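# Four arms build a self-supporting stick ring over the well

## Task

Around the centre of the well, a square opening at scene x = 0, y = 0 with sides parallel to x and y and nothing beneath it but the floor, assemble a closed ring of wooden sticks. In the ring, every stick has one end resting on a desk and its other end resting on the next stick; sticks may overhang the well. Approximate arm mounts in metres, with heading in degrees counter-clockwise from +x: arm1 (+0.22, +0.56, +0.72) heading -90; arm2 (-0.52, +0.50, +0.72) heading -90; arm3 (-0.22, -0.56, +0.72) heading +90; arm4 (+0.52, -0.50, +0.72) heading +90. Any number of arms may help. The ring must stand by itself, so it does not count if a robot is still what holds it up. Finish by releasing everything and moving the arms away.

## Robot and tools

Robots: arm1, arm2, arm3 and arm4 are identical i2rt Big YAM arms. Each has six revolute joints, a two-finger gripper and a wrist camera. With joints 1 and 6 at zero and the hand level and pointing forward, that camera rides on top of the hand and looks toward the fingertips. The hand can reach roughly 1.0 m from the joint 1 axis. cam_high is a fixed room camera that belongs to no arm.

Frames: there is one shared scene frame. Its origin is on the floor, +z is up, and the well centre is at x = 0, y = 0. The hand point is midway between the fingertips. The hand z axis runs along the fingers, and the fingers open and close along the hand y axis. The true foot poses are not printed, so the mount coordinates in the task are approximate.

execute_actions: "actions" is a list holding one action object, or it is empty to only read state and images. The action is keyed by arm name. Each arm takes a "joints" object of named absolute targets, not offsets. It is not a single list for all arms, and it is not a numeric array. The keys are:
- joint1_rad, -2.879 to 2.879 rad. Turns the arm about its foot; positive is counter-clockwise seen from above, and 0 points the arm along its foot's heading.
- joint2_rad, 0 to 3.141. Shoulder; 0 has the upper arm roughly level and pointing back, and increasing values lift it up and then forward.
- joint3_rad, 0 to 3.019. Elbow; 0 is fully folded, and increasing values open it.
- joint4_rad, -1.692 to 1.57. Hand pitch; positive tilts the fingers up.
- joint5_rad, -1.57 to 1.57. Sideways hand swing; positive goes toward the arm's right.
- joint6_rad, -2.094 to 2.094. Hand roll; positive is clockwise viewed from behind the hand.
- gripper_m, 0 to 0.093. Fingertip gap in metres. Each finger grips with about 50 to 62 N, less on some units.
The tolerances that count as reaching a target are ±0.045, 0.14, 0.09, 0.055, 0.03 and 0.035 rad for joints 1 to 6, and ±0.003 m for the gripper. All commanded motions start together but may end at different times. Joints move at different speeds, so the hand can take a wide path between two postures. One action runs for at most 15 s. A joint or arm you leave out may still be driving toward an earlier target. An unknown key or a value outside its range rejects the whole call, and nothing moves. "cameras" lists the images to return: arm1_cam_wrist, arm2_cam_wrist, arm3_cam_wrist, arm4_cam_wrist, cam_high, or "all". Omitting it, null or ["all"] returns every camera, and [] returns none. The "pictures" line gives the order of the images.

wait: "seconds" from 0 to 10. It commands nothing new and returns the same state and images as an empty action.

zoom_image: "camera" plus "region" [x0, y0, x1, y1], in pixels of that camera's most recent full image, with (0, 0) at the top left. The region can be at most 504 by 504. The wrist cameras are 616x616 fisheye. cam_high is a 504x504 pinhole camera with radial distortion and fovy 85.676 deg.

finished_scene: pass the current scene number in "scene". This is irreversible. The goal must already hold and keep holding, and the result says whether it succeeded.

Reading results: joint_positions gives the current angles. joint_status says how each commanded motion ended:
- "off_target": the joint settled away from its target and may still be pushing.
- "contact_stop": the joint stopped and now holds where it is.
- "time_out": the joint did not finish. It may keep its target, or a nearby one, and keep pushing. on_its_own will name it, and it moves on if the obstruction clears. Sending its reported position relieves the push.
- "not_followed": a self- or inter-arm collision check blocked the targets. It comes with a "joint command not followed" line and usually a "cause:" line. The arm may retry those targets with later actions. The gripper part of the action still runs.
- "limit_stop_at_motor_heat": an overheat stopped the arm. Resend the target.
on_its_own covers joints this call did not command, and "held at" there is the target being held, not the actual position. Joint torques are raw drive outputs listed in joint order. They are offset and noisy, are non-zero even in free air, and friction can mask or imitate a load. A MOTOR HOT line appears at 85 °C. At 100 °C an OVER-TEMPERATURE FAULT drops that whole arm, including its gripper, until it cools. A joint holding a load tends to sink. A target very close to the current angle may not move the joint. If a result reports a stop, later motion calls in that same reply are skipped. The simulation keeps running while you think, and the robots hold their last command during that time.

Avoid: squeezing two robots hard together, which ends the run, and hard collisions. The collision check can act too late, and between arms it ignores fingers, gripper housings and wrist cameras. The arms do not stop on contact and can push with great force, which also overheats motors. Also avoid knocking or placing any object outside the work area, which fails the task, as well as drops, slips and slams. Loose sticks may occasionally be nudged by outside disturbances, so check the ring before finishing, then open the grippers and move the arms clear.

Each tool is called after "Request:" as a command line: name --argument value for each argument, lists and objects as JSON in quotes; but a table of rows of numbers goes row by row, as --pt "numbers of a row", without its own name.

## Session

Request:
execute_actions --actions '[]'

Scene clock: 0.00 s.
Joint torques (N m, as the arm reports them, + toward a larger angle): no reading
arm1.joint_positions: joint1_rad=+0.392 joint2_rad=+0.456 joint3_rad=+1.356 joint4_rad=-1.391 joint5_rad=+0.146 joint6_rad=-0.136 gripper_m=+0.094
arm1.joint_status: not commanded
arm1.hand: x=+0.2605 y=+0.3934 z=+1.3311 quat_wxyz=(-0.361, -0.461, -0.725, +0.363) (m; scene frame)
arm2.joint_positions: joint1_rad=+0.275 joint2_rad=+0.604 joint3_rad=+1.446 joint4_rad=-1.443 joint5_rad=-0.136 joint6_rad=+0.099 gripper_m=+0.095
arm2.joint_status: not commanded
arm2.hand: x=-0.4441 y=+0.3098 z=+1.2898 quat_wxyz=(-0.418, -0.544, -0.695, +0.213) (m; scene frame)
arm3.joint_positions: joint1_rad=+0.038 joint2_rad=+0.572 joint3_rad=+1.416 joint4_rad=-1.205 joint5_rad=+0.272 joint6_rad=+0.000 gripper_m=+0.095
arm3.joint_status: not commanded
arm3.hand: x=-0.1815 y=-0.3485 z=+1.3853 quat_wxyz=(-0.470, +0.537, -0.613, -0.340) (m; scene frame)
arm4.joint_positions: joint1_rad=+0.321 joint2_rad=+0.486 joint3_rad=+1.436 joint4_rad=-1.190 joint5_rad=+0.139 joint6_rad=+0.095 gripper_m=+0.094
arm4.joint_status: not commanded
arm4.hand: x=+0.4915 y=-0.3210 z=+1.4115 quat_wxyz=(-0.390, +0.580, -0.532, -0.479) (m; scene frame)
pictures: arm1_cam_wrist, arm2_cam_wrist, arm3_cam_wrist, arm4_cam_wrist, cam_high
Images, in order (width x height): arm1_cam_wrist 616x616, arm2_cam_wrist 616x616, arm3_cam_wrist 616x616, arm4_cam_wrist 616x616, cam_high 504x504.

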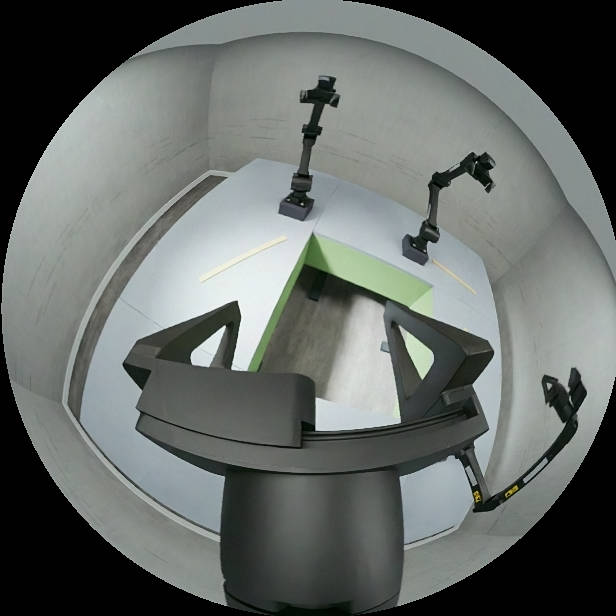

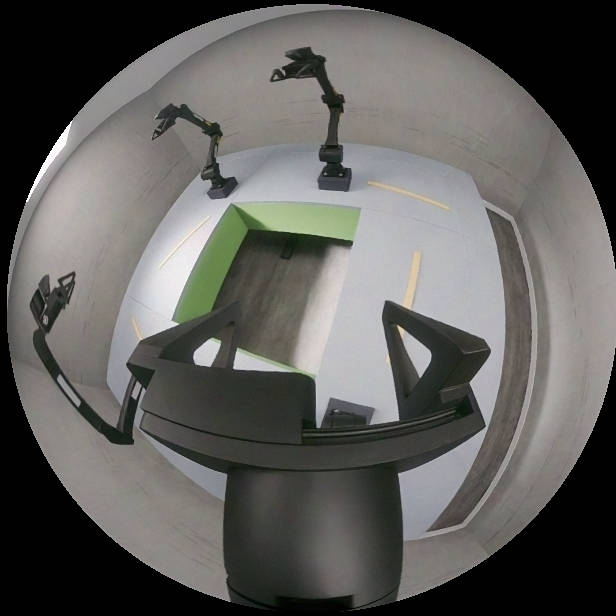

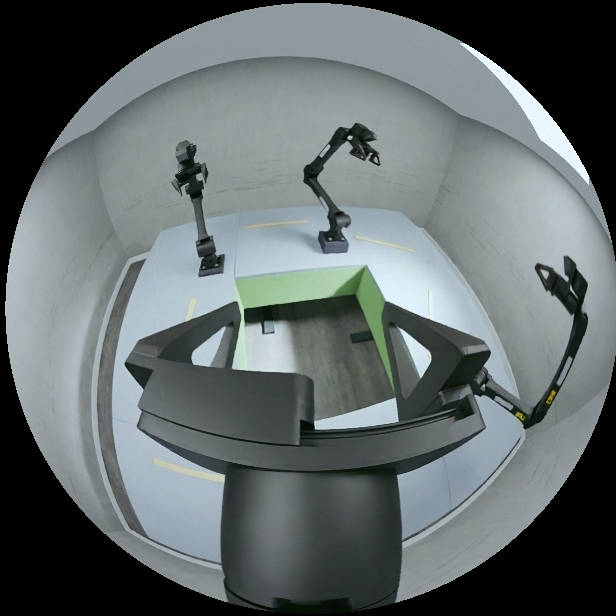

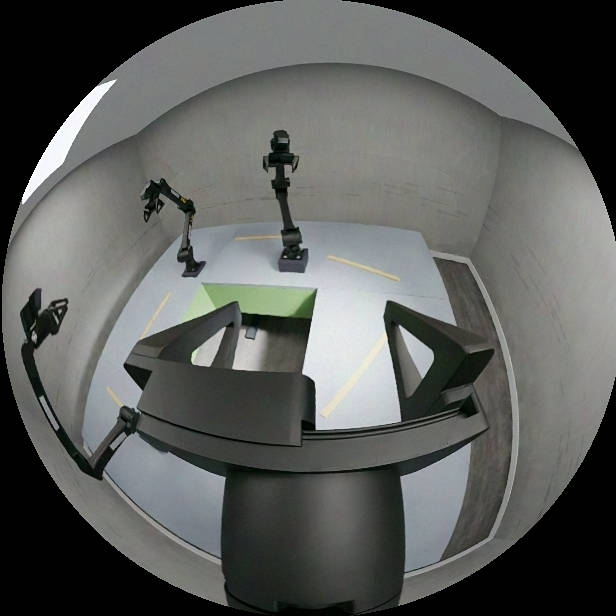

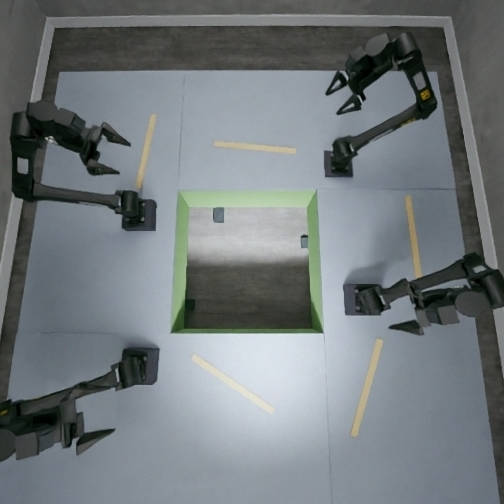

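Request:
zoom_image --camera "cam_high" --region '[120,90,440,290]'

Request:
zoom_image --camera "cam_high" --region '[150,290,450,460]'

Request:
execute_actions --actions '[{"arm1":{"joints":{"joint1_rad":0,"joint2_rad":0.6,"joint3_rad":0.6,"joint4_rad":-1.57,"joint5_rad":0,"joint6_rad":0}},"arm2":{"joints":{"joint1_rad":0,"joint2_rad":1.0,"joint3_rad":1.0,"joint4_rad":-1.0,"joint5_rad":0,"joint6_rad":0}},"arm3":{"joints":{"joint1_rad":0,"joint2_rad":1.2,"joint3_rad":0.9,"joint4_rad":-1.0,"joint5_rad":0,"joint6_rad":0}},"arm4":{"joints":{"joint1_rad":0,"joint2_rad":1.4,"joint3_rad":1.4,"joint4_rad":-1.57,"joint5_rad":0,"joint6_rad":0}}}]' --cameras '["cam_high"]'

Region (120, 90, 440, 290) of cam_high's 504x504 image, scaled by 1.575, with more detail than that image has; it fills the top 315 rows of this view, and the rest is white.

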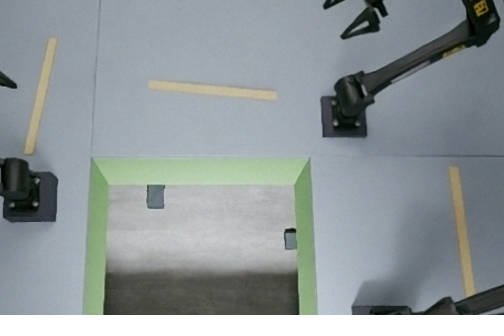

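Region (150, 290, 450, 460) of cam_high's 504x504 image, scaled by 1.680, with more detail than that image has; it fills the top 286 rows of this view, and the rest is white.

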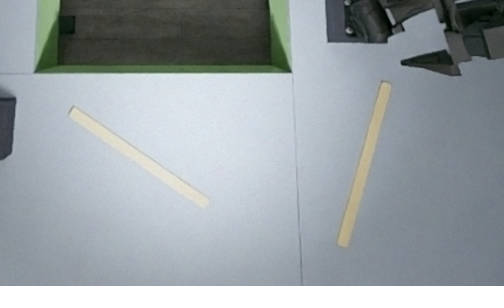

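Scene clock: 28.67 s.
Joint torques (N m, as the arm reports them, + toward a larger angle): arm1=[ 0.7   0.04  9.24 -0.18 -0.21  0.2 ] | arm2=[-1.25 -5.92 13.36  1.96  0.12 -0.05] | arm3=[-0.85 -7.23 11.4   0.94 -0.02  0.02] | arm4=[ -1.46 -12.44  10.79  -0.26  -0.07  -0.06]
arm1.joint_positions: joint1_rad=+0.010 joint2_rad=+0.614 joint3_rad=+0.597 joint4_rad=-1.553 joint5_rad=+0.004 joint6_rad=-0.014 gripper_m=+0.094
arm1.joint_status: all done
arm1.hand: x=+0.2178 y=+0.4253 z=+0.9413 quat_wxyz=(+0.007, -0.701, -0.713, +0.002) (m; scene frame)
arm2.joint_positions: joint1_rad=+0.001 joint2_rad=+1.003 joint3_rad=+0.974 joint4_rad=-1.017 joint5_rad=-0.001 joint6_rad=+0.007 gripper_m=+0.095
arm2.joint_status: all done
arm2.hand: x=-0.5220 y=+0.1200 z=+1.0045 quat_wxyz=(-0.185, -0.686, -0.679, +0.183) (m; scene frame)
arm3.joint_positions: joint1_rad=+0.004 joint2_rad=+1.202 joint3_rad=+0.865 joint4_rad=-1.003 joint5_rad=+0.002 joint6_rad=+0.000 gripper_m=+0.095
arm3.joint_status: all done
arm3.hand: x=-0.2259 y=-0.1970 z=+0.9373 quat_wxyz=(-0.085, +0.711, -0.692, -0.089) (m; scene frame)
arm4.joint_positions: joint1_rad=+0.003 joint2_rad=+1.404 joint3_rad=+1.388 joint4_rad=-1.559 joint5_rad=+0.003 joint6_rad=+0.008 gripper_m=+0.094
arm4.joint_status: all done
arm4.hand: x=+0.5324 y=-0.0930 z=+1.0542 quat_wxyz=(+0.001, +0.694, -0.720, +0.004) (m; scene frame)
pictures: cam_high
Images, in order (width x height): cam_high 504x504.

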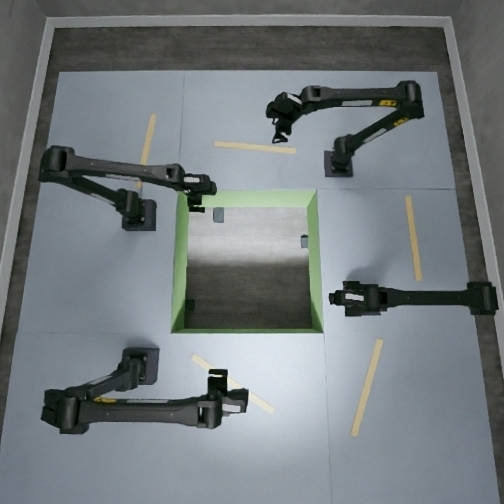

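Request:
execute_actions --actions '[{"arm1":{"joints":{"joint4_rad":-0.6}},"arm2":{"joints":{"joint3_rad":1.8}},"arm3":{"joints":{"joint2_rad":0.5}},"arm4":{"joints":{"joint3_rad":2.0}}}]' --cameras '[]'

Scene clock: 49.13 s.
Joint torques (N m, as the arm reports them, + toward a larger angle): arm1=[ 0.55 -1.61 10.38  3.3  -0.22  0.2 ] | arm2=[-1.3  -2.11 11.2   2.29  0.11 -0.04] | arm3=[-0.88  3.85 12.1   1.94 -0.04  0.03] | arm4=[ -1.57 -11.11  12.24   0.92  -0.09  -0.07]
arm1.joint_positions: joint1_rad=+0.010 joint2_rad=+0.613 joint3_rad=+0.597 joint4_rad=-0.628 joint5_rad=+0.004 joint6_rad=-0.014 gripper_m=+0.094
arm1.joint_status: all done
arm1.hand: x=+0.2194 y=+0.2283 z=+1.0377 quat_wxyz=(-0.307, -0.627, -0.640, +0.319) (m; scene frame)
arm2.joint_positions: joint1_rad=+0.001 joint2_rad=+0.989 joint3_rad=+1.777 joint4_rad=-1.010 joint5_rad=-0.001 joint6_rad=+0.007 gripper_m=+0.095
arm2.joint_status: all done
arm2.hand: x=-0.5227 y=+0.1214 z=+1.4426 quat_wxyz=(-0.444, -0.555, -0.549, +0.440) (m; scene frame)
arm3.joint_positions: joint1_rad=+0.004 joint2_rad=+0.493 joint3_rad=+0.865 joint4_rad=-1.003 joint5_rad=+0.002 joint6_rad=+0.000 gripper_m=+0.095
arm3.joint_status: all done
arm3.hand: x=-0.2224 y=-0.2912 z=+1.1567 quat_wxyz=(-0.320, +0.636, -0.620, -0.330) (m; scene frame)
arm4.joint_positions: joint1_rad=+0.003 joint2_rad=+1.390 joint3_rad=+1.966 joint4_rad=-1.564 joint5_rad=+0.003 joint6_rad=+0.008 gripper_m=+0.094
arm4.joint_status: all done
arm4.hand: x=+0.5339 y=-0.0228 z=+1.3087 quat_wxyz=(-0.206, +0.665, -0.690, -0.199) (m; scene frame)
pictures: none
No camera images: the call's "cameras" was empty. Leave "cameras" out to get every camera's image.

Request:
execute_actions --actions '[{"arm1":{"joints":{"joint1_rad":1.663,"joint2_rad":1.371,"joint3_rad":0.635,"joint4_rad":-0.835,"joint6_rad":0.442,"gripper_m":0.07}},"arm2":{"joints":{"joint1_rad":-0.152,"joint2_rad":1.544,"joint3_rad":0.821,"joint4_rad":-0.848,"joint6_rad":-0.056,"gripper_m":0.07}},"arm3":{"joints":{"joint1_rad":1.545,"joint2_rad":1.321,"joint3_rad":0.589,"joint4_rad":-0.839,"joint6_rad":0.08,"gripper_m":0.07}},"arm4":{"joints":{"joint1_rad":0,"joint2_rad":1.491,"joint3_rad":0.759,"joint4_rad":-0.839,"joint6_rad":0.569,"gripper_m":0.07}}}]'

Scene clock: 116.43 s.
Joint torques (N m, as the arm reports them, + toward a larger angle): arm1=[ 1.86 -7.15  8.92 -0.24 -0.06  0.2 ] | arm2=[ -0.93 -11.99   7.62   0.5    0.07  -0.05] | arm3=[-0.28 -6.12  7.49  0.48  0.09  0.13] | arm4=[ -1.85 -10.73   7.56   0.61  -0.04   0.12]
arm1.joint_positions: joint1_rad=+1.657 joint2_rad=+1.360 joint3_rad=+0.605 joint4_rad=-0.817 joint5_rad=+0.002 joint6_rad=+0.428 gripper_m=+0.070
arm1.joint_status: all done
arm1.hand: x=+0.5034 y=+0.5822 z=+0.7957 quat_wxyz=(+0.005, -0.173, -0.985, -0.002) (m; scene frame)
arm2.joint_positions: joint1_rad=-0.154 joint2_rad=+1.550 joint3_rad=+0.824 joint4_rad=-0.848 joint5_rad=-0.001 joint6_rad=-0.049 gripper_m=+0.070
arm2.joint_status: all done
arm2.hand: x=-0.5779 y=+0.1381 z=+0.7528 quat_wxyz=(-0.001, -0.744, -0.668, -0.002) (m; scene frame)
arm3.joint_positions: joint1_rad=+1.544 joint2_rad=+1.320 joint3_rad=+0.581 joint4_rad=-0.846 joint5_rad=+0.000 joint6_rad=+0.071 gripper_m=+0.070
arm3.joint_status: all done
arm3.hand: x=-0.4892 y=-0.5593 z=+0.8012 quat_wxyz=(-0.008, +0.999, -0.036, +0.005) (m; scene frame)
arm4.joint_positions: joint1_rad=+0.003 joint2_rad=+1.491 joint3_rad=+0.753 joint4_rad=-0.851 joint5_rad=+0.003 joint6_rad=+0.561 gripper_m=+0.070
arm4.joint_status: all done
arm4.hand: x=+0.5308 y=-0.1629 z=+0.8016 quat_wxyz=(+0.003, +0.471, -0.882, +0.010) (m; scene frame)
pictures: arm1_cam_wrist, arm2_cam_wrist, arm3_cam_wrist, arm4_cam_wrist, cam_high
Images, in order (width x height): arm1_cam_wrist 616x616, arm2_cam_wrist 616x616, arm3_cam_wrist 616x616, arm4_cam_wrist 616x616, cam_high 504x504.

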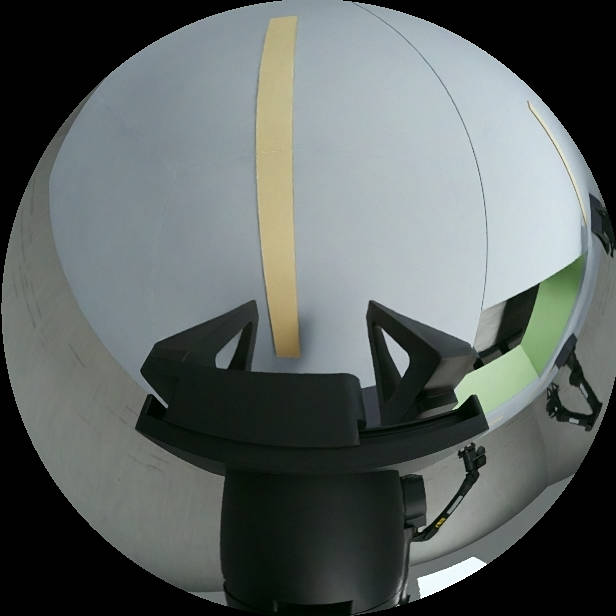

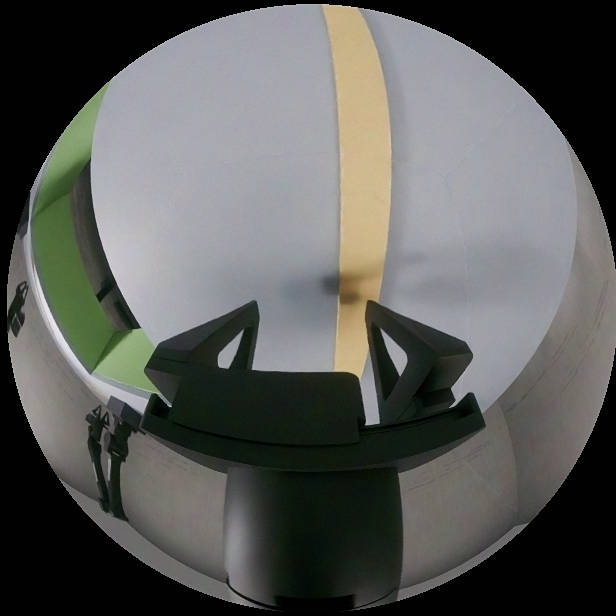

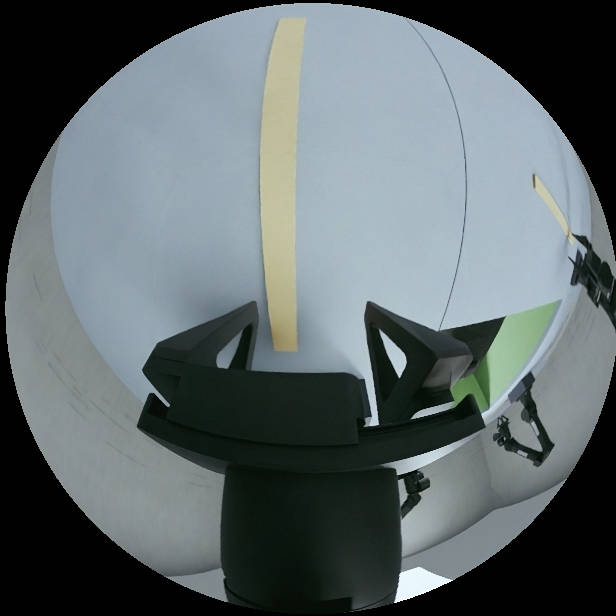

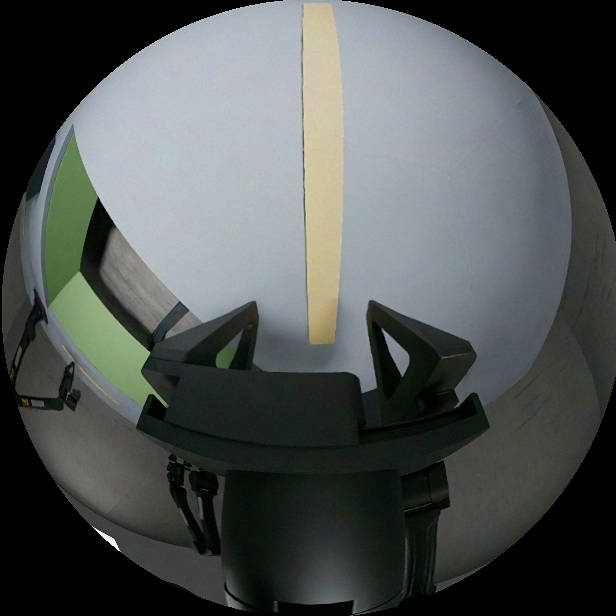

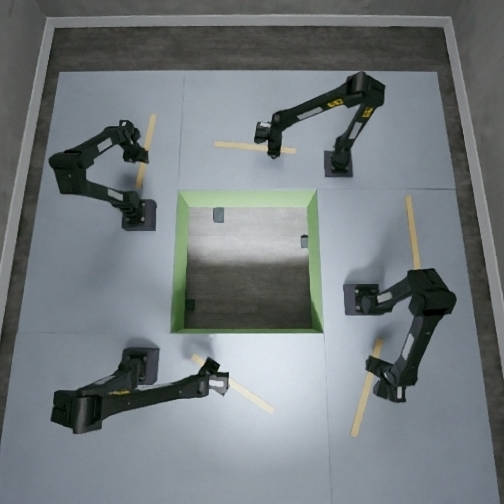

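Request:
execute_actions --actions '[{"arm1":{"joints":{"joint1_rad":1.71,"joint2_rad":1.548,"joint3_rad":0.673,"joint4_rad":-0.696,"joint6_rad":0.488}},"arm2":{"joints":{"joint1_rad":-0.251,"joint2_rad":1.570,"joint3_rad":0.859,"joint4_rad":-0.860,"joint6_rad":-0.155}},"arm3":{"joints":{"joint1_rad":1.672,"joint2_rad":1.494,"joint3_rad":0.593,"joint4_rad":-0.67,"joint6_rad":0.208}},"arm4":{"joints":{"joint1_rad":-0.049,"joint2_rad":1.625,"joint3_rad":0.755,"joint4_rad":-0.701,"joint6_rad":0.52}}}]'

Scene clock: 143.83 s.
Joint torques (N m, as the arm reports them, + toward a larger angle): arm1=[ 1.86 -9.68  7.3   1.22 -0.07  0.21] | arm2=[-0.62 -9.28 10.71 -0.05  0.07 -0.02] | arm3=[-1.1  -8.48  6.48  0.64  0.11  0.11] | arm4=[ -1.69 -12.21   6.38   0.61  -0.03  -0.07]
arm1.joint_positions: joint1_rad=+1.702 joint2_rad=+1.541 joint3_rad=+0.652 joint4_rad=-0.715 joint5_rad=+0.002 joint6_rad=+0.474 gripper_m=+0.070
arm1.joint_status: all done
arm1.hand: x=+0.5251 y=+0.5982 z=+0.7566 quat_wxyz=(+0.021, -0.173, -0.985, +0.003) (m; scene frame)
arm2.joint_positions: joint1_rad=-0.258 joint2_rad=+1.550 joint3_rad=+0.824 joint4_rad=-0.848 joint5_rad=-0.001 joint6_rad=-0.148 gripper_m=+0.070
arm2.joint_status: all done
arm2.hand: x=-0.6153 y=+0.1461 z=+0.7527 quat_wxyz=(-0.001, -0.746, -0.665, -0.002) (m; scene frame)
arm3.joint_positions: joint1_rad=+1.674 joint2_rad=+1.501 joint3_rad=+0.581 joint4_rad=-0.682 joint5_rad=+0.000 joint6_rad=+0.198 gripper_m=+0.070
arm3.joint_status: all done
arm3.hand: x=-0.5018 y=-0.5956 z=+0.7530 quat_wxyz=(-0.010, +0.999, -0.035, +0.013) (m; scene frame)
arm4.joint_positions: joint1_rad=-0.049 joint2_rad=+1.627 joint3_rad=+0.753 joint4_rad=-0.712 joint5_rad=+0.002 joint6_rad=+0.528 gripper_m=+0.070
arm4.joint_status: all done
arm4.hand: x=+0.5495 y=-0.1492 z=+0.7571 quat_wxyz=(+0.003, +0.462, -0.887, +0.008) (m; scene frame)
pictures: arm1_cam_wrist, arm2_cam_wrist, arm3_cam_wrist, arm4_cam_wrist, cam_high
Images, in order (width x height): arm1_cam_wrist 616x616, arm2_cam_wrist 616x616, arm3_cam_wrist 616x616, arm4_cam_wrist 616x616, cam_high 504x504.

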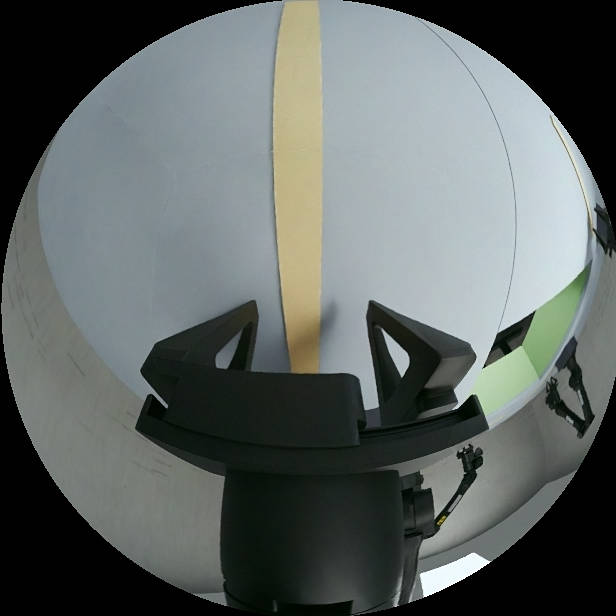

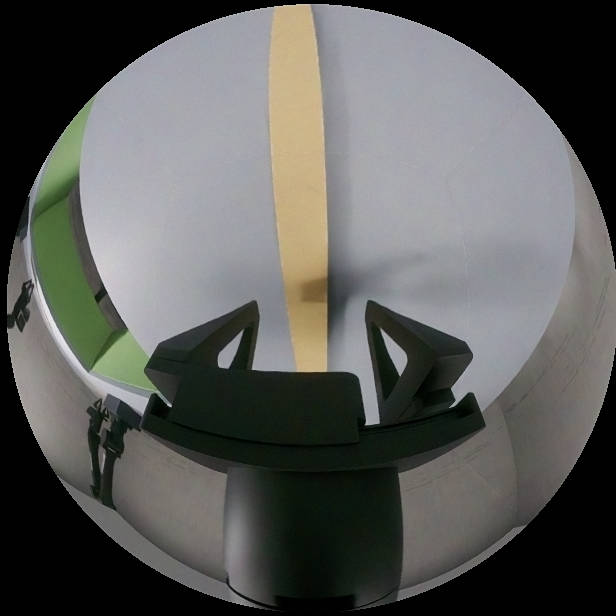

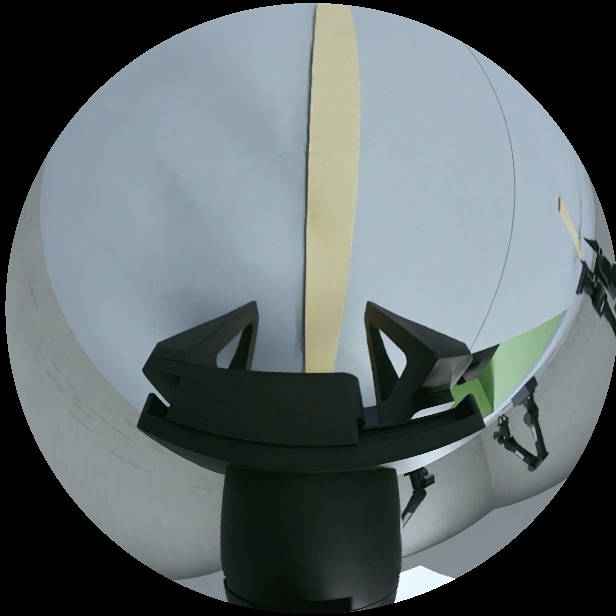

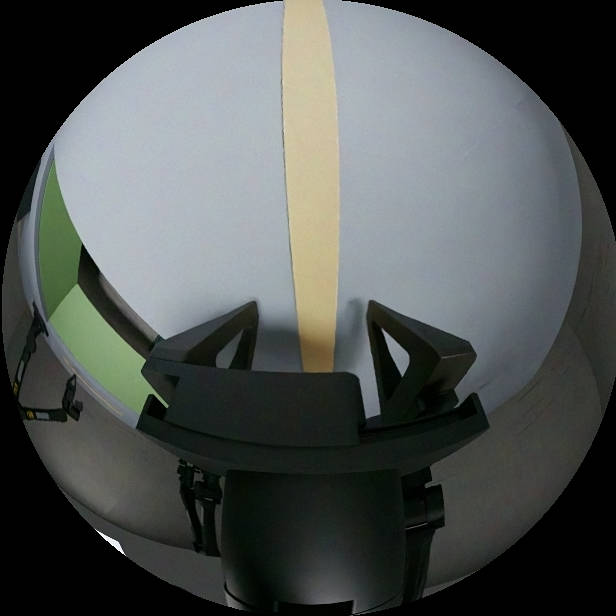

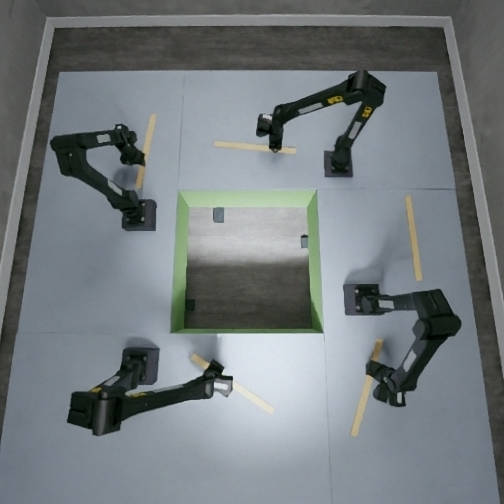

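Request:
execute_actions --actions '[{"arm1":{"joints":{"joint2_rad":1.64,"joint4_rad":-0.62}},"arm2":{"joints":{"joint2_rad":1.625,"joint4_rad":-0.775}},"arm3":{"joints":{"joint2_rad":1.595,"joint4_rad":-0.59}},"arm4":{"joints":{"joint2_rad":1.715,"joint4_rad":-0.625}}}]' --cameras '["arm2_cam_wrist","arm3_cam_wrist"]'

Scene clock: 151.73 s.
Joint torques (N m, as the arm reports them, + toward a larger angle): arm1=[  2.1  -10.01   6.65   1.25  -0.07   0.2 ] | arm2=[ -0.83 -10.23  10.05   0.95   0.08  -0.04] | arm3=[-0.7  -7.97  5.8   0.65  0.15  0.14] | arm4=[ -1.37 -10.63   5.72   0.55   0.04  -0.06]
arm1.joint_positions: joint1_rad=+1.702 joint2_rad=+1.627 joint3_rad=+0.652 joint4_rad=-0.639 joint5_rad=+0.002 joint6_rad=+0.474 gripper_m=+0.070
arm1.joint_status: all done
arm1.hand: x=+0.5283 y=+0.5988 z=+0.7307 quat_wxyz=(+0.026, -0.174, -0.984, +0.004) (m; scene frame)
arm2.joint_positions: joint1_rad=-0.258 joint2_rad=+1.607 joint3_rad=+0.828 joint4_rad=-0.788 joint5_rad=-0.001 joint6_rad=-0.148 gripper_m=+0.070
arm2.joint_status: all done
arm2.hand: x=-0.6177 y=+0.1370 z=+0.7340 quat_wxyz=(-0.002, -0.746, -0.666, +0.001) (m; scene frame)
arm3.joint_positions: joint1_rad=+1.673 joint2_rad=+1.587 joint3_rad=+0.582 joint4_rad=-0.601 joint5_rad=-0.001 joint6_rad=+0.200 gripper_m=+0.070
arm3.joint_status: all done
arm3.hand: x=-0.5070 y=-0.5957 z=+0.7296 quat_wxyz=(-0.010, +0.999, -0.037, +0.015) (m; scene frame)
arm4.joint_positions: joint1_rad=-0.051 joint2_rad=+1.692 joint3_rad=+0.755 joint4_rad=-0.637 joint5_rad=+0.000 joint6_rad=+0.527 gripper_m=+0.070
arm4.joint_status: all done
arm4.hand: x=+0.5505 y=-0.1410 z=+0.7356 quat_wxyz=(+0.000, +0.462, -0.887, +0.003) (m; scene frame)
pictures: arm2_cam_wrist, arm3_cam_wrist
Images, in order (width x height): arm2_cam_wrist 616x616, arm3_cam_wrist 616x616.

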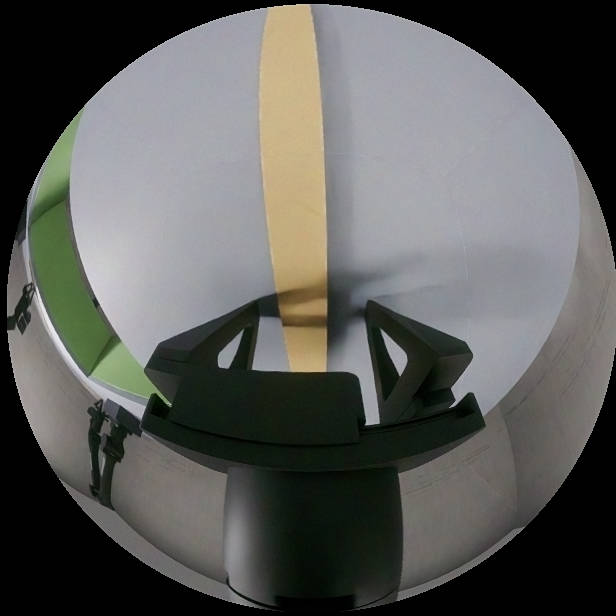

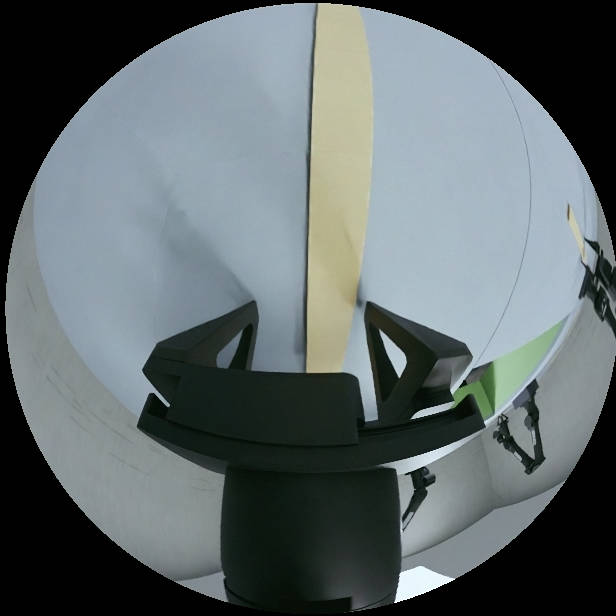

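Request:
execute_actions --actions '[{"arm1":{"joints":{"joint2_rad":1.66,"joint4_rad":-0.605}},"arm2":{"joints":{"joint2_rad":1.65,"joint4_rad":-0.75}},"arm3":{"joints":{"joint1_rad":1.635,"joint2_rad":1.615,"joint4_rad":-0.575}},"arm4":{"joints":{"joint2_rad":1.74,"joint4_rad":-0.60}}}]' --cameras '["arm3_cam_wrist"]'

Request:
execute_actions --actions '[{"arm1":{"joints":{"gripper_m":0.0}},"arm2":{"joints":{"gripper_m":0.0}},"arm3":{"joints":{"gripper_m":0.0}},"arm4":{"joints":{"gripper_m":0.0}}}]' --cameras '["arm1_cam_wrist","arm3_cam_wrist"]'

Scene clock: 158.03 s.
Joint torques (N m, as the arm reports them, + toward a larger angle): arm1=[ 1.94 -8.68  6.65  1.25 -0.06  0.19] | arm2=[-0.73 -7.83 10.08  1.52  0.09  0.03] | arm3=[-2.07 -6.48  5.77  0.89  0.43  0.12] | arm4=[-1.37 -8.11  5.74  1.44  0.02  0.  ]
arm1.joint_positions: joint1_rad=+1.702 joint2_rad=+1.633 joint3_rad=+0.652 joint4_rad=-0.625 joint5_rad=+0.002 joint6_rad=+0.474 gripper_m=+0.070
arm1.joint_status: all done
arm1.hand: x=+0.5308 y=+0.5992 z=+0.7288 quat_wxyz=(+0.022, -0.174, -0.985, +0.003) (m; scene frame)
arm2.joint_positions: joint1_rad=-0.258 joint2_rad=+1.609 joint3_rad=+0.828 joint4_rad=-0.779 joint5_rad=-0.001 joint6_rad=-0.156 gripper_m=+0.070
arm2.joint_status: all done
arm2.hand: x=-0.6182 y=+0.1348 z=+0.7334 quat_wxyz=(-0.005, -0.744, -0.669, +0.004) (m; scene frame)
arm3.joint_positions: joint1_rad=+1.644 joint2_rad=+1.589 joint3_rad=+0.582 joint4_rad=-0.590 joint5_rad=-0.009 joint6_rad=+0.200 gripper_m=+0.070
arm3.joint_status: all done
arm3.hand: x=-0.5102 y=-0.5889 z=+0.7291 quat_wxyz=(-0.005, +0.999, -0.051, +0.011) (m; scene frame)
arm4.joint_positions: joint1_rad=-0.051 joint2_rad=+1.692 joint3_rad=+0.755 joint4_rad=-0.635 joint5_rad=+0.000 joint6_rad=+0.522 gripper_m=+0.070
arm4.joint_status: all done
arm4.hand: x=+0.5506 y=-0.1406 z=+0.7355 quat_wxyz=(+0.000, +0.464, -0.886, +0.002) (m; scene frame)
pictures: arm3_cam_wrist
Images, in order (width x height): arm3_cam_wrist 616x616.

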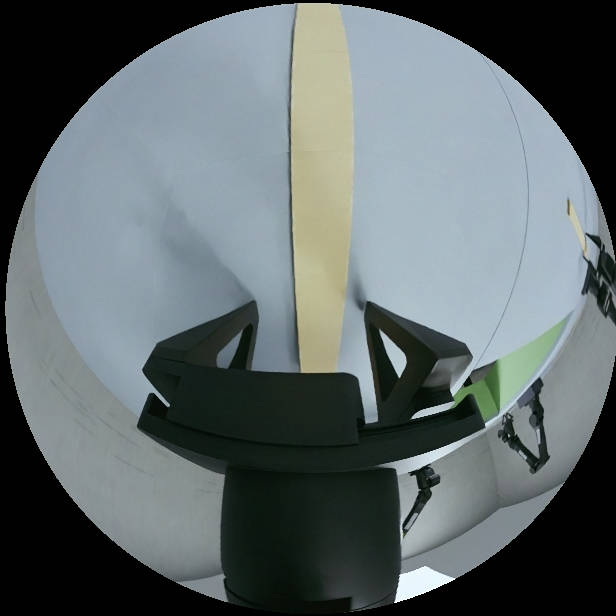

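Scene clock: 158.70 s.
Joint torques (N m, as the arm reports them, + toward a larger angle): arm1=[ 2.06 -8.84  6.65  1.26 -0.05  0.17] | arm2=[-0.64 -8.54  9.51  1.04  0.09  0.02] | arm3=[-1.69 -6.52  5.87  0.52  0.27  0.12] | arm4=[-1.22 -8.2   5.8   0.78  0.07  0.01]
arm1.joint_positions: joint1_rad=+1.702 joint2_rad=+1.634 joint3_rad=+0.652 joint4_rad=-0.624 joint5_rad=+0.001 joint6_rad=+0.477 gripper_m=+0.026
arm1.joint_status: gripper_m off_target (ended at +0.026, target +0.000)
arm1.hand: x=+0.5309 y=+0.5993 z=+0.7287 quat_wxyz=(+0.022, -0.175, -0.984, +0.003) (m; scene frame)
arm2.joint_positions: joint1_rad=-0.255 joint2_rad=+1.614 joint3_rad=+0.834 joint4_rad=-0.765 joint5_rad=-0.001 joint6_rad=-0.156 gripper_m=+0.027
arm2.joint_status: gripper_m off_target (ended at +0.027, target +0.000)
arm2.hand: x=-0.6190 y=+0.1288 z=+0.7334 quat_wxyz=(-0.009, -0.743, -0.669, +0.011) (m; scene frame)
arm3.joint_positions: joint1_rad=+1.643 joint2_rad=+1.592 joint3_rad=+0.582 joint4_rad=-0.585 joint5_rad=-0.004 joint6_rad=+0.200 gripper_m=+0.028
arm3.joint_status: gripper_m off_target (ended at +0.028, target +0.000)
arm3.hand: x=-0.5112 y=-0.5878 z=+0.7283 quat_wxyz=(-0.007, +0.999, -0.052, +0.009) (m; scene frame)
arm4.joint_positions: joint1_rad=-0.050 joint2_rad=+1.695 joint3_rad=+0.755 joint4_rad=-0.617 joint5_rad=-0.002 joint6_rad=+0.521 gripper_m=+0.027
arm4.joint_status: gripper_m off_target (ended at +0.027, target +0.000)
arm4.hand: x=+0.5503 y=-0.1365 z=+0.7347 quat_wxyz=(-0.003, +0.465, -0.885, -0.005) (m; scene frame)
pictures: arm1_cam_wrist, arm3_cam_wrist
Images, in order (width x height): arm1_cam_wrist 616x616, arm3_cam_wrist 616x616.

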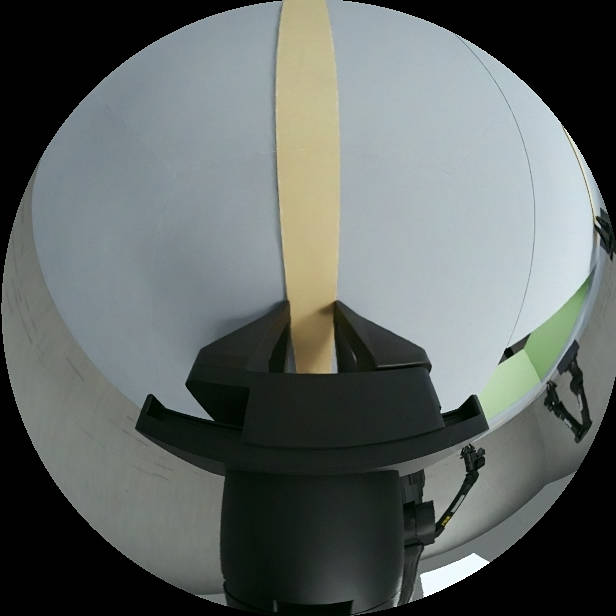

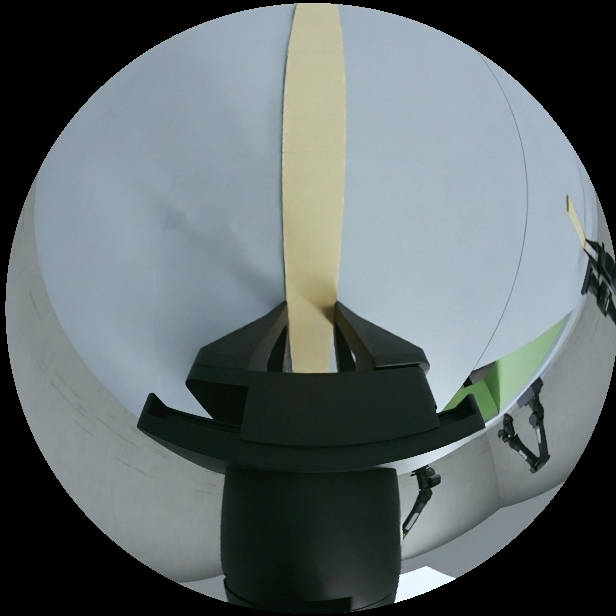

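Request:
execute_actions --actions '[{"arm1":{"joints":{"joint2_rad":1.4,"joint4_rad":-0.82}},"arm2":{"joints":{"joint2_rad":1.4,"joint4_rad":-1.0}},"arm3":{"joints":{"joint2_rad":1.35,"joint4_rad":-0.80}},"arm4":{"joints":{"joint2_rad":1.47,"joint4_rad":-0.85}}}]'

Scene clock: 161.97 s.
Joint torques (N m, as the arm reports them, + toward a larger angle): arm1=[ 1.94 -7.96  8.42 -0.1  -0.04  0.16] | arm2=[-0.94 -8.37 10.87  0.15  0.09  0.02] | arm3=[-1.4  -6.07  7.48 -0.14  0.18  0.11] | arm4=[-1.09 -9.36  7.85 -0.2   0.09  0.02]
arm1.joint_positions: joint1_rad=+1.702 joint2_rad=+1.390 joint3_rad=+0.652 joint4_rad=-0.804 joint5_rad=+0.001 joint6_rad=+0.477 gripper_m=+0.026
arm1.joint_status: all done
arm1.hand: x=+0.5249 y=+0.5978 z=+0.8004 quat_wxyz=(-0.009, -0.175, -0.984, -0.007) (m; scene frame)
arm2.joint_positions: joint1_rad=-0.255 joint2_rad=+1.386 joint3_rad=+0.835 joint4_rad=-0.989 joint5_rad=-0.001 joint6_rad=-0.156 gripper_m=+0.027
arm2.joint_status: all done
arm2.hand: x=-0.6109 y=+0.1600 z=+0.8112 quat_wxyz=(-0.010, -0.743, -0.669, +0.013) (m; scene frame)
arm3.joint_positions: joint1_rad=+1.642 joint2_rad=+1.342 joint3_rad=+0.582 joint4_rad=-0.791 joint5_rad=-0.002 joint6_rad=+0.200 gripper_m=+0.028
arm3.joint_status: all done
arm3.hand: x=-0.4996 y=-0.5872 z=+0.7958 quat_wxyz=(-0.005, +0.999, -0.052, -0.012) (m; scene frame)
arm4.joint_positions: joint1_rad=-0.050 joint2_rad=+1.459 joint3_rad=+0.751 joint4_rad=-0.840 joint5_rad=-0.002 joint6_rad=+0.521 gripper_m=+0.027
arm4.joint_status: all done
arm4.hand: x=+0.5483 y=-0.1586 z=+0.8111 quat_wxyz=(-0.005, +0.465, -0.885, -0.008) (m; scene frame)
pictures: arm1_cam_wrist, arm2_cam_wrist, arm3_cam_wrist, arm4_cam_wrist, cam_high
Images, in order (width x height): arm1_cam_wrist 616x616, arm2_cam_wrist 616x616, arm3_cam_wrist 616x616, arm4_cam_wrist 616x616, cam_high 504x504.

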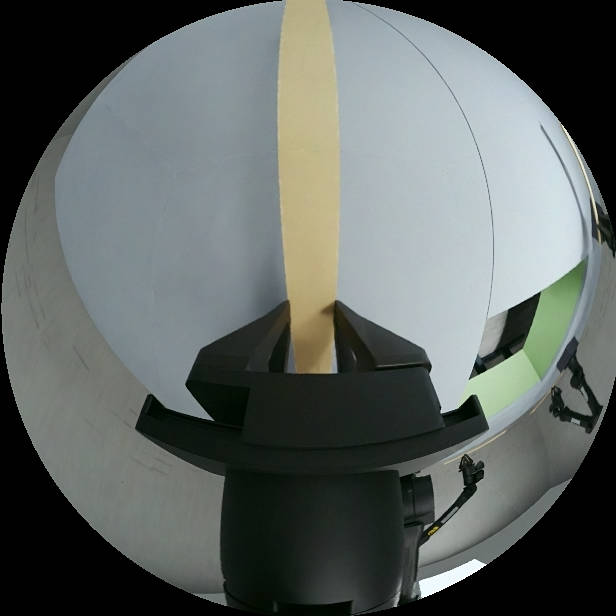

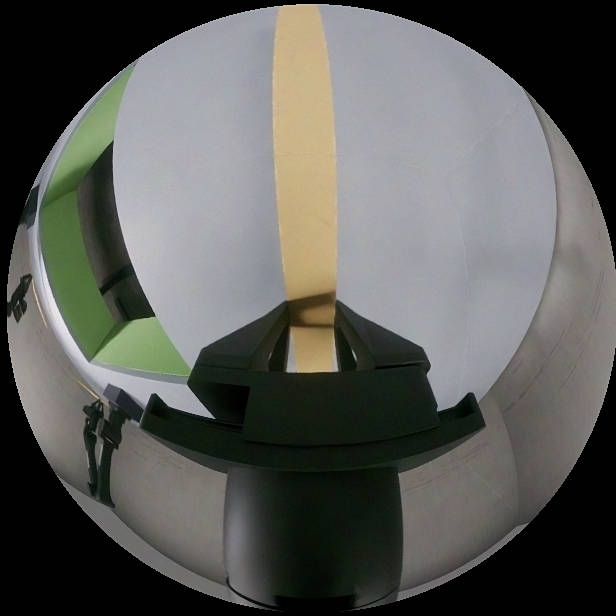

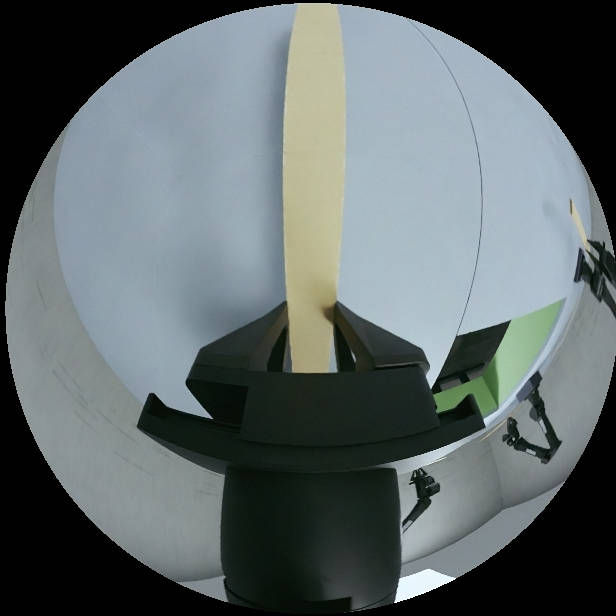

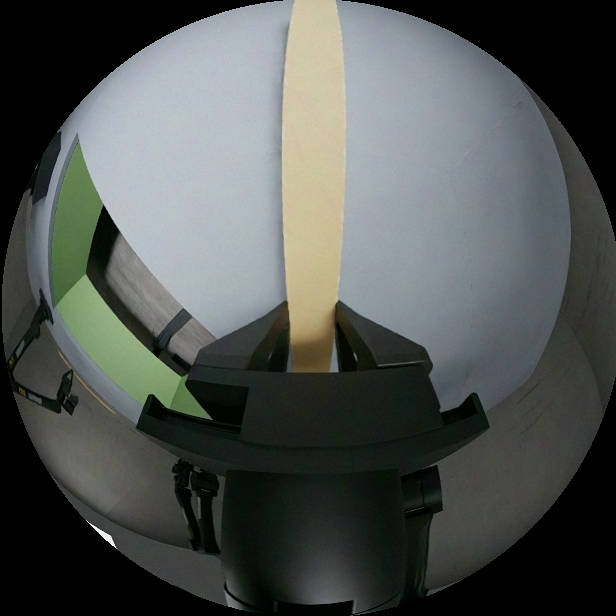

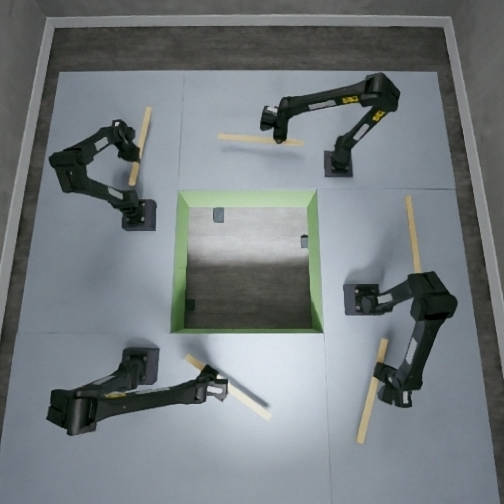

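Request:
execute_actions --actions '[{"arm1":{"joints":{"joint6_rad":-1.5}},"arm3":{"joints":{"joint6_rad":-1.5}}}]' --cameras '[]'

Request:
execute_actions --actions '[{"arm1":{"joints":{"joint1_rad":-0.74,"joint2_rad":1.279,"joint3_rad":0.6,"joint4_rad":-0.879}},"arm3":{"joints":{"joint1_rad":-0.756,"joint2_rad":1.279,"joint3_rad":0.6,"joint4_rad":-0.879}}}]' --cameras '["cam_high"]'

Request:
execute_actions --actions '[{"arm1":{"joints":{"joint6_rad":-0.74}},"arm3":{"joints":{"joint6_rad":-0.756}},"arm2":{"joints":{"joint1_rad":0.329,"joint2_rad":1.70,"joint3_rad":1.261,"joint4_rad":-1.087,"joint6_rad":-1.243}},"arm4":{"joints":{"joint1_rad":0.35,"joint2_rad":1.78,"joint3_rad":1.219,"joint4_rad":-0.973,"joint6_rad":-1.22}}}]' --cameras '["cam_high"]'

Scene clock: 196.63 s.
Joint torques (N m, as the arm reports them, + toward a larger angle): arm1=[ 1.99 -7.99  8.3  -0.15 -0.21 -0.08] | arm2=[-0.82 -8.29 10.82  0.17  0.09  0.05] | arm3=[-1.33 -5.56  7.51 -0.27  0.01 -0.04] | arm4=[-1.15 -9.25  7.75 -0.19  0.08 -0.01]
arm1.joint_positions: joint1_rad=+1.702 joint2_rad=+1.390 joint3_rad=+0.652 joint4_rad=-0.804 joint5_rad=+0.001 joint6_rad=-1.486 gripper_m=+0.026
arm1.joint_status: all done
arm1.hand: x=+0.5249 y=+0.5978 z=+0.8004 quat_wxyz=(-0.011, +0.721, -0.693, +0.003) (m; scene frame)
arm2.joint_positions: joint1_rad=-0.255 joint2_rad=+1.386 joint3_rad=+0.835 joint4_rad=-0.989 joint5_rad=-0.001 joint6_rad=-0.156 gripper_m=+0.027
arm2.joint_status: not commanded
arm2.hand: x=-0.6109 y=+0.1600 z=+0.8112 quat_wxyz=(-0.010, -0.743, -0.669, +0.013) (m; scene frame)
arm3.joint_positions: joint1_rad=+1.642 joint2_rad=+1.342 joint3_rad=+0.582 joint4_rad=-0.791 joint5_rad=-0.001 joint6_rad=-1.490 gripper_m=+0.028
arm3.joint_status: all done
arm3.hand: x=-0.4997 y=-0.5868 z=+0.7958 quat_wxyz=(-0.013, +0.702, +0.712, -0.004) (m; scene frame)
arm4.joint_positions: joint1_rad=-0.050 joint2_rad=+1.459 joint3_rad=+0.751 joint4_rad=-0.840 joint5_rad=-0.002 joint6_rad=+0.521 gripper_m=+0.027
arm4.joint_status: not commanded
arm4.hand: x=+0.5483 y=-0.1586 z=+0.8111 quat_wxyz=(-0.005, +0.465, -0.885, -0.008) (m; scene frame)
pictures: none
No camera images: the call's "cameras" was empty. Leave "cameras" out to get every camera's image.

Scene clock: 198.83 s.
Joint torques (N m, as the arm reports them, + toward a larger angle): arm1=[ 0.77 -7.38  7.54 -0.1  -0.19 -0.06] | arm2=[-0.92 -8.35 10.82  0.13  0.1   0.03] | arm3=[-0.43 -6.22  8.36 -0.36 -0.16 -0.06] | arm4=[-1.36 -9.21  7.75 -0.13  0.09 -0.01]
arm1.joint_positions: joint1_rad=-0.733 joint2_rad=+1.284 joint3_rad=+0.593 joint4_rad=-0.864 joint5_rad=+0.001 joint6_rad=-1.488 gripper_m=+0.026
arm1.joint_status: all done
arm1.hand: x=+0.0294 y=+0.3547 z=+0.8143 quat_wxyz=(+0.009, -0.399, -0.917, +0.005) (m; scene frame)
arm2.joint_positions: joint1_rad=-0.255 joint2_rad=+1.386 joint3_rad=+0.835 joint4_rad=-0.989 joint5_rad=-0.001 joint6_rad=-0.156 gripper_m=+0.027
arm2.joint_status: not commanded
arm2.hand: x=-0.6109 y=+0.1600 z=+0.8112 quat_wxyz=(-0.010, -0.743, -0.669, +0.013) (m; scene frame)
arm3.joint_positions: joint1_rad=-0.755 joint2_rad=+1.283 joint3_rad=+0.582 joint4_rad=-0.870 joint5_rad=+0.003 joint6_rad=-1.492 gripper_m=+0.028
arm3.joint_status: all done
arm3.hand: x=-0.0348 y=-0.3588 z=+0.8122 quat_wxyz=(-0.006, +0.919, -0.394, -0.004) (m; scene frame)
arm4.joint_positions: joint1_rad=-0.050 joint2_rad=+1.459 joint3_rad=+0.751 joint4_rad=-0.840 joint5_rad=-0.002 joint6_rad=+0.521 gripper_m=+0.027
arm4.joint_status: not commanded
arm4.hand: x=+0.5483 y=-0.1586 z=+0.8111 quat_wxyz=(-0.005, +0.465, -0.885, -0.008) (m; scene frame)
pictures: cam_high
Images, in order (width x height): cam_high 504x504.

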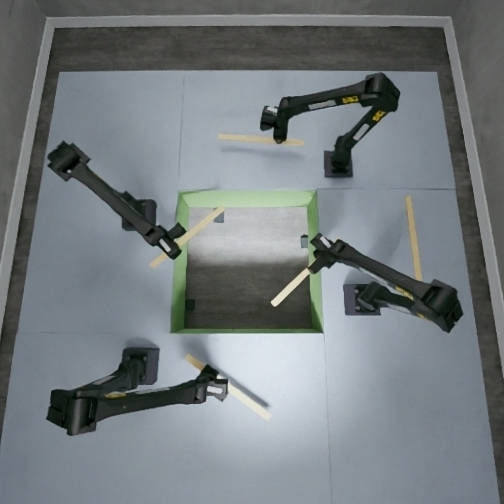

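Scene clock: 201.07 s.
Joint torques (N m, as the arm reports them, + toward a larger angle): arm1=[ 0.64 -7.52  7.56 -0.04 -0.15  0.21] | arm2=[ -1.7  -14.55  11.72   0.09  -0.1   -0.04] | arm3=[-0.03 -6.17  8.32 -0.18 -0.16  0.15] | arm4=[ -1.73 -16.59  10.44  -0.16  -0.07  -0.13]
arm1.joint_positions: joint1_rad=-0.733 joint2_rad=+1.284 joint3_rad=+0.593 joint4_rad=-0.864 joint5_rad=+0.001 joint6_rad=-0.754 gripper_m=+0.026
arm1.joint_status: all done
arm1.hand: x=+0.0294 y=+0.3547 z=+0.8143 quat_wxyz=(+0.006, -0.702, -0.712, +0.008) (m; scene frame)
arm2.joint_positions: joint1_rad=+0.334 joint2_rad=+1.691 joint3_rad=+1.232 joint4_rad=-1.077 joint5_rad=+0.003 joint6_rad=-1.236 gripper_m=+0.027
arm2.joint_status: all done
arm2.hand: x=-0.3638 y=+0.0404 z=+0.8257 quat_wxyz=(-0.005, -0.002, -1.000, +0.018) (m; scene frame)
arm3.joint_positions: joint1_rad=-0.760 joint2_rad=+1.283 joint3_rad=+0.583 joint4_rad=-0.870 joint5_rad=+0.003 joint6_rad=-0.766 gripper_m=+0.028
arm3.joint_status: all done
arm3.hand: x=-0.0339 y=-0.3596 z=+0.8123 quat_wxyz=(-0.004, +0.718, -0.696, -0.005) (m; scene frame)
arm4.joint_positions: joint1_rad=+0.354 joint2_rad=+1.779 joint3_rad=+1.191 joint4_rad=-0.965 joint5_rad=-0.001 joint6_rad=-1.212 gripper_m=+0.027
arm4.joint_status: all done
arm4.hand: x=+0.3658 y=-0.0362 z=+0.8195 quat_wxyz=(-0.007, +1.000, -0.019, -0.002) (m; scene frame)
pictures: cam_high
Images, in order (width x height): cam_high 504x504.

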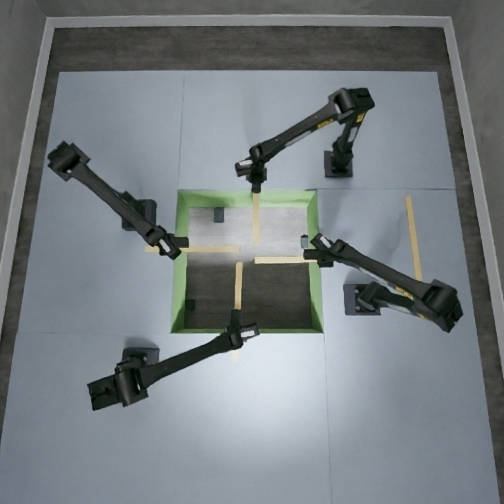

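Request:
zoom_image --camera "cam_high" --region '[130,150,370,390]'

Region (130, 150, 370, 390) of cam_high's 504x504 image, scaled by 2.100, with more detail than that image has.

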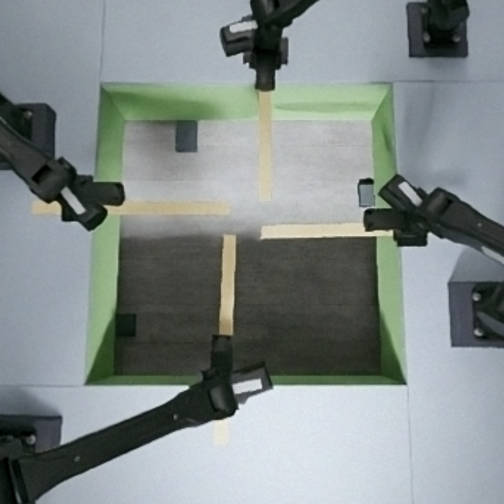

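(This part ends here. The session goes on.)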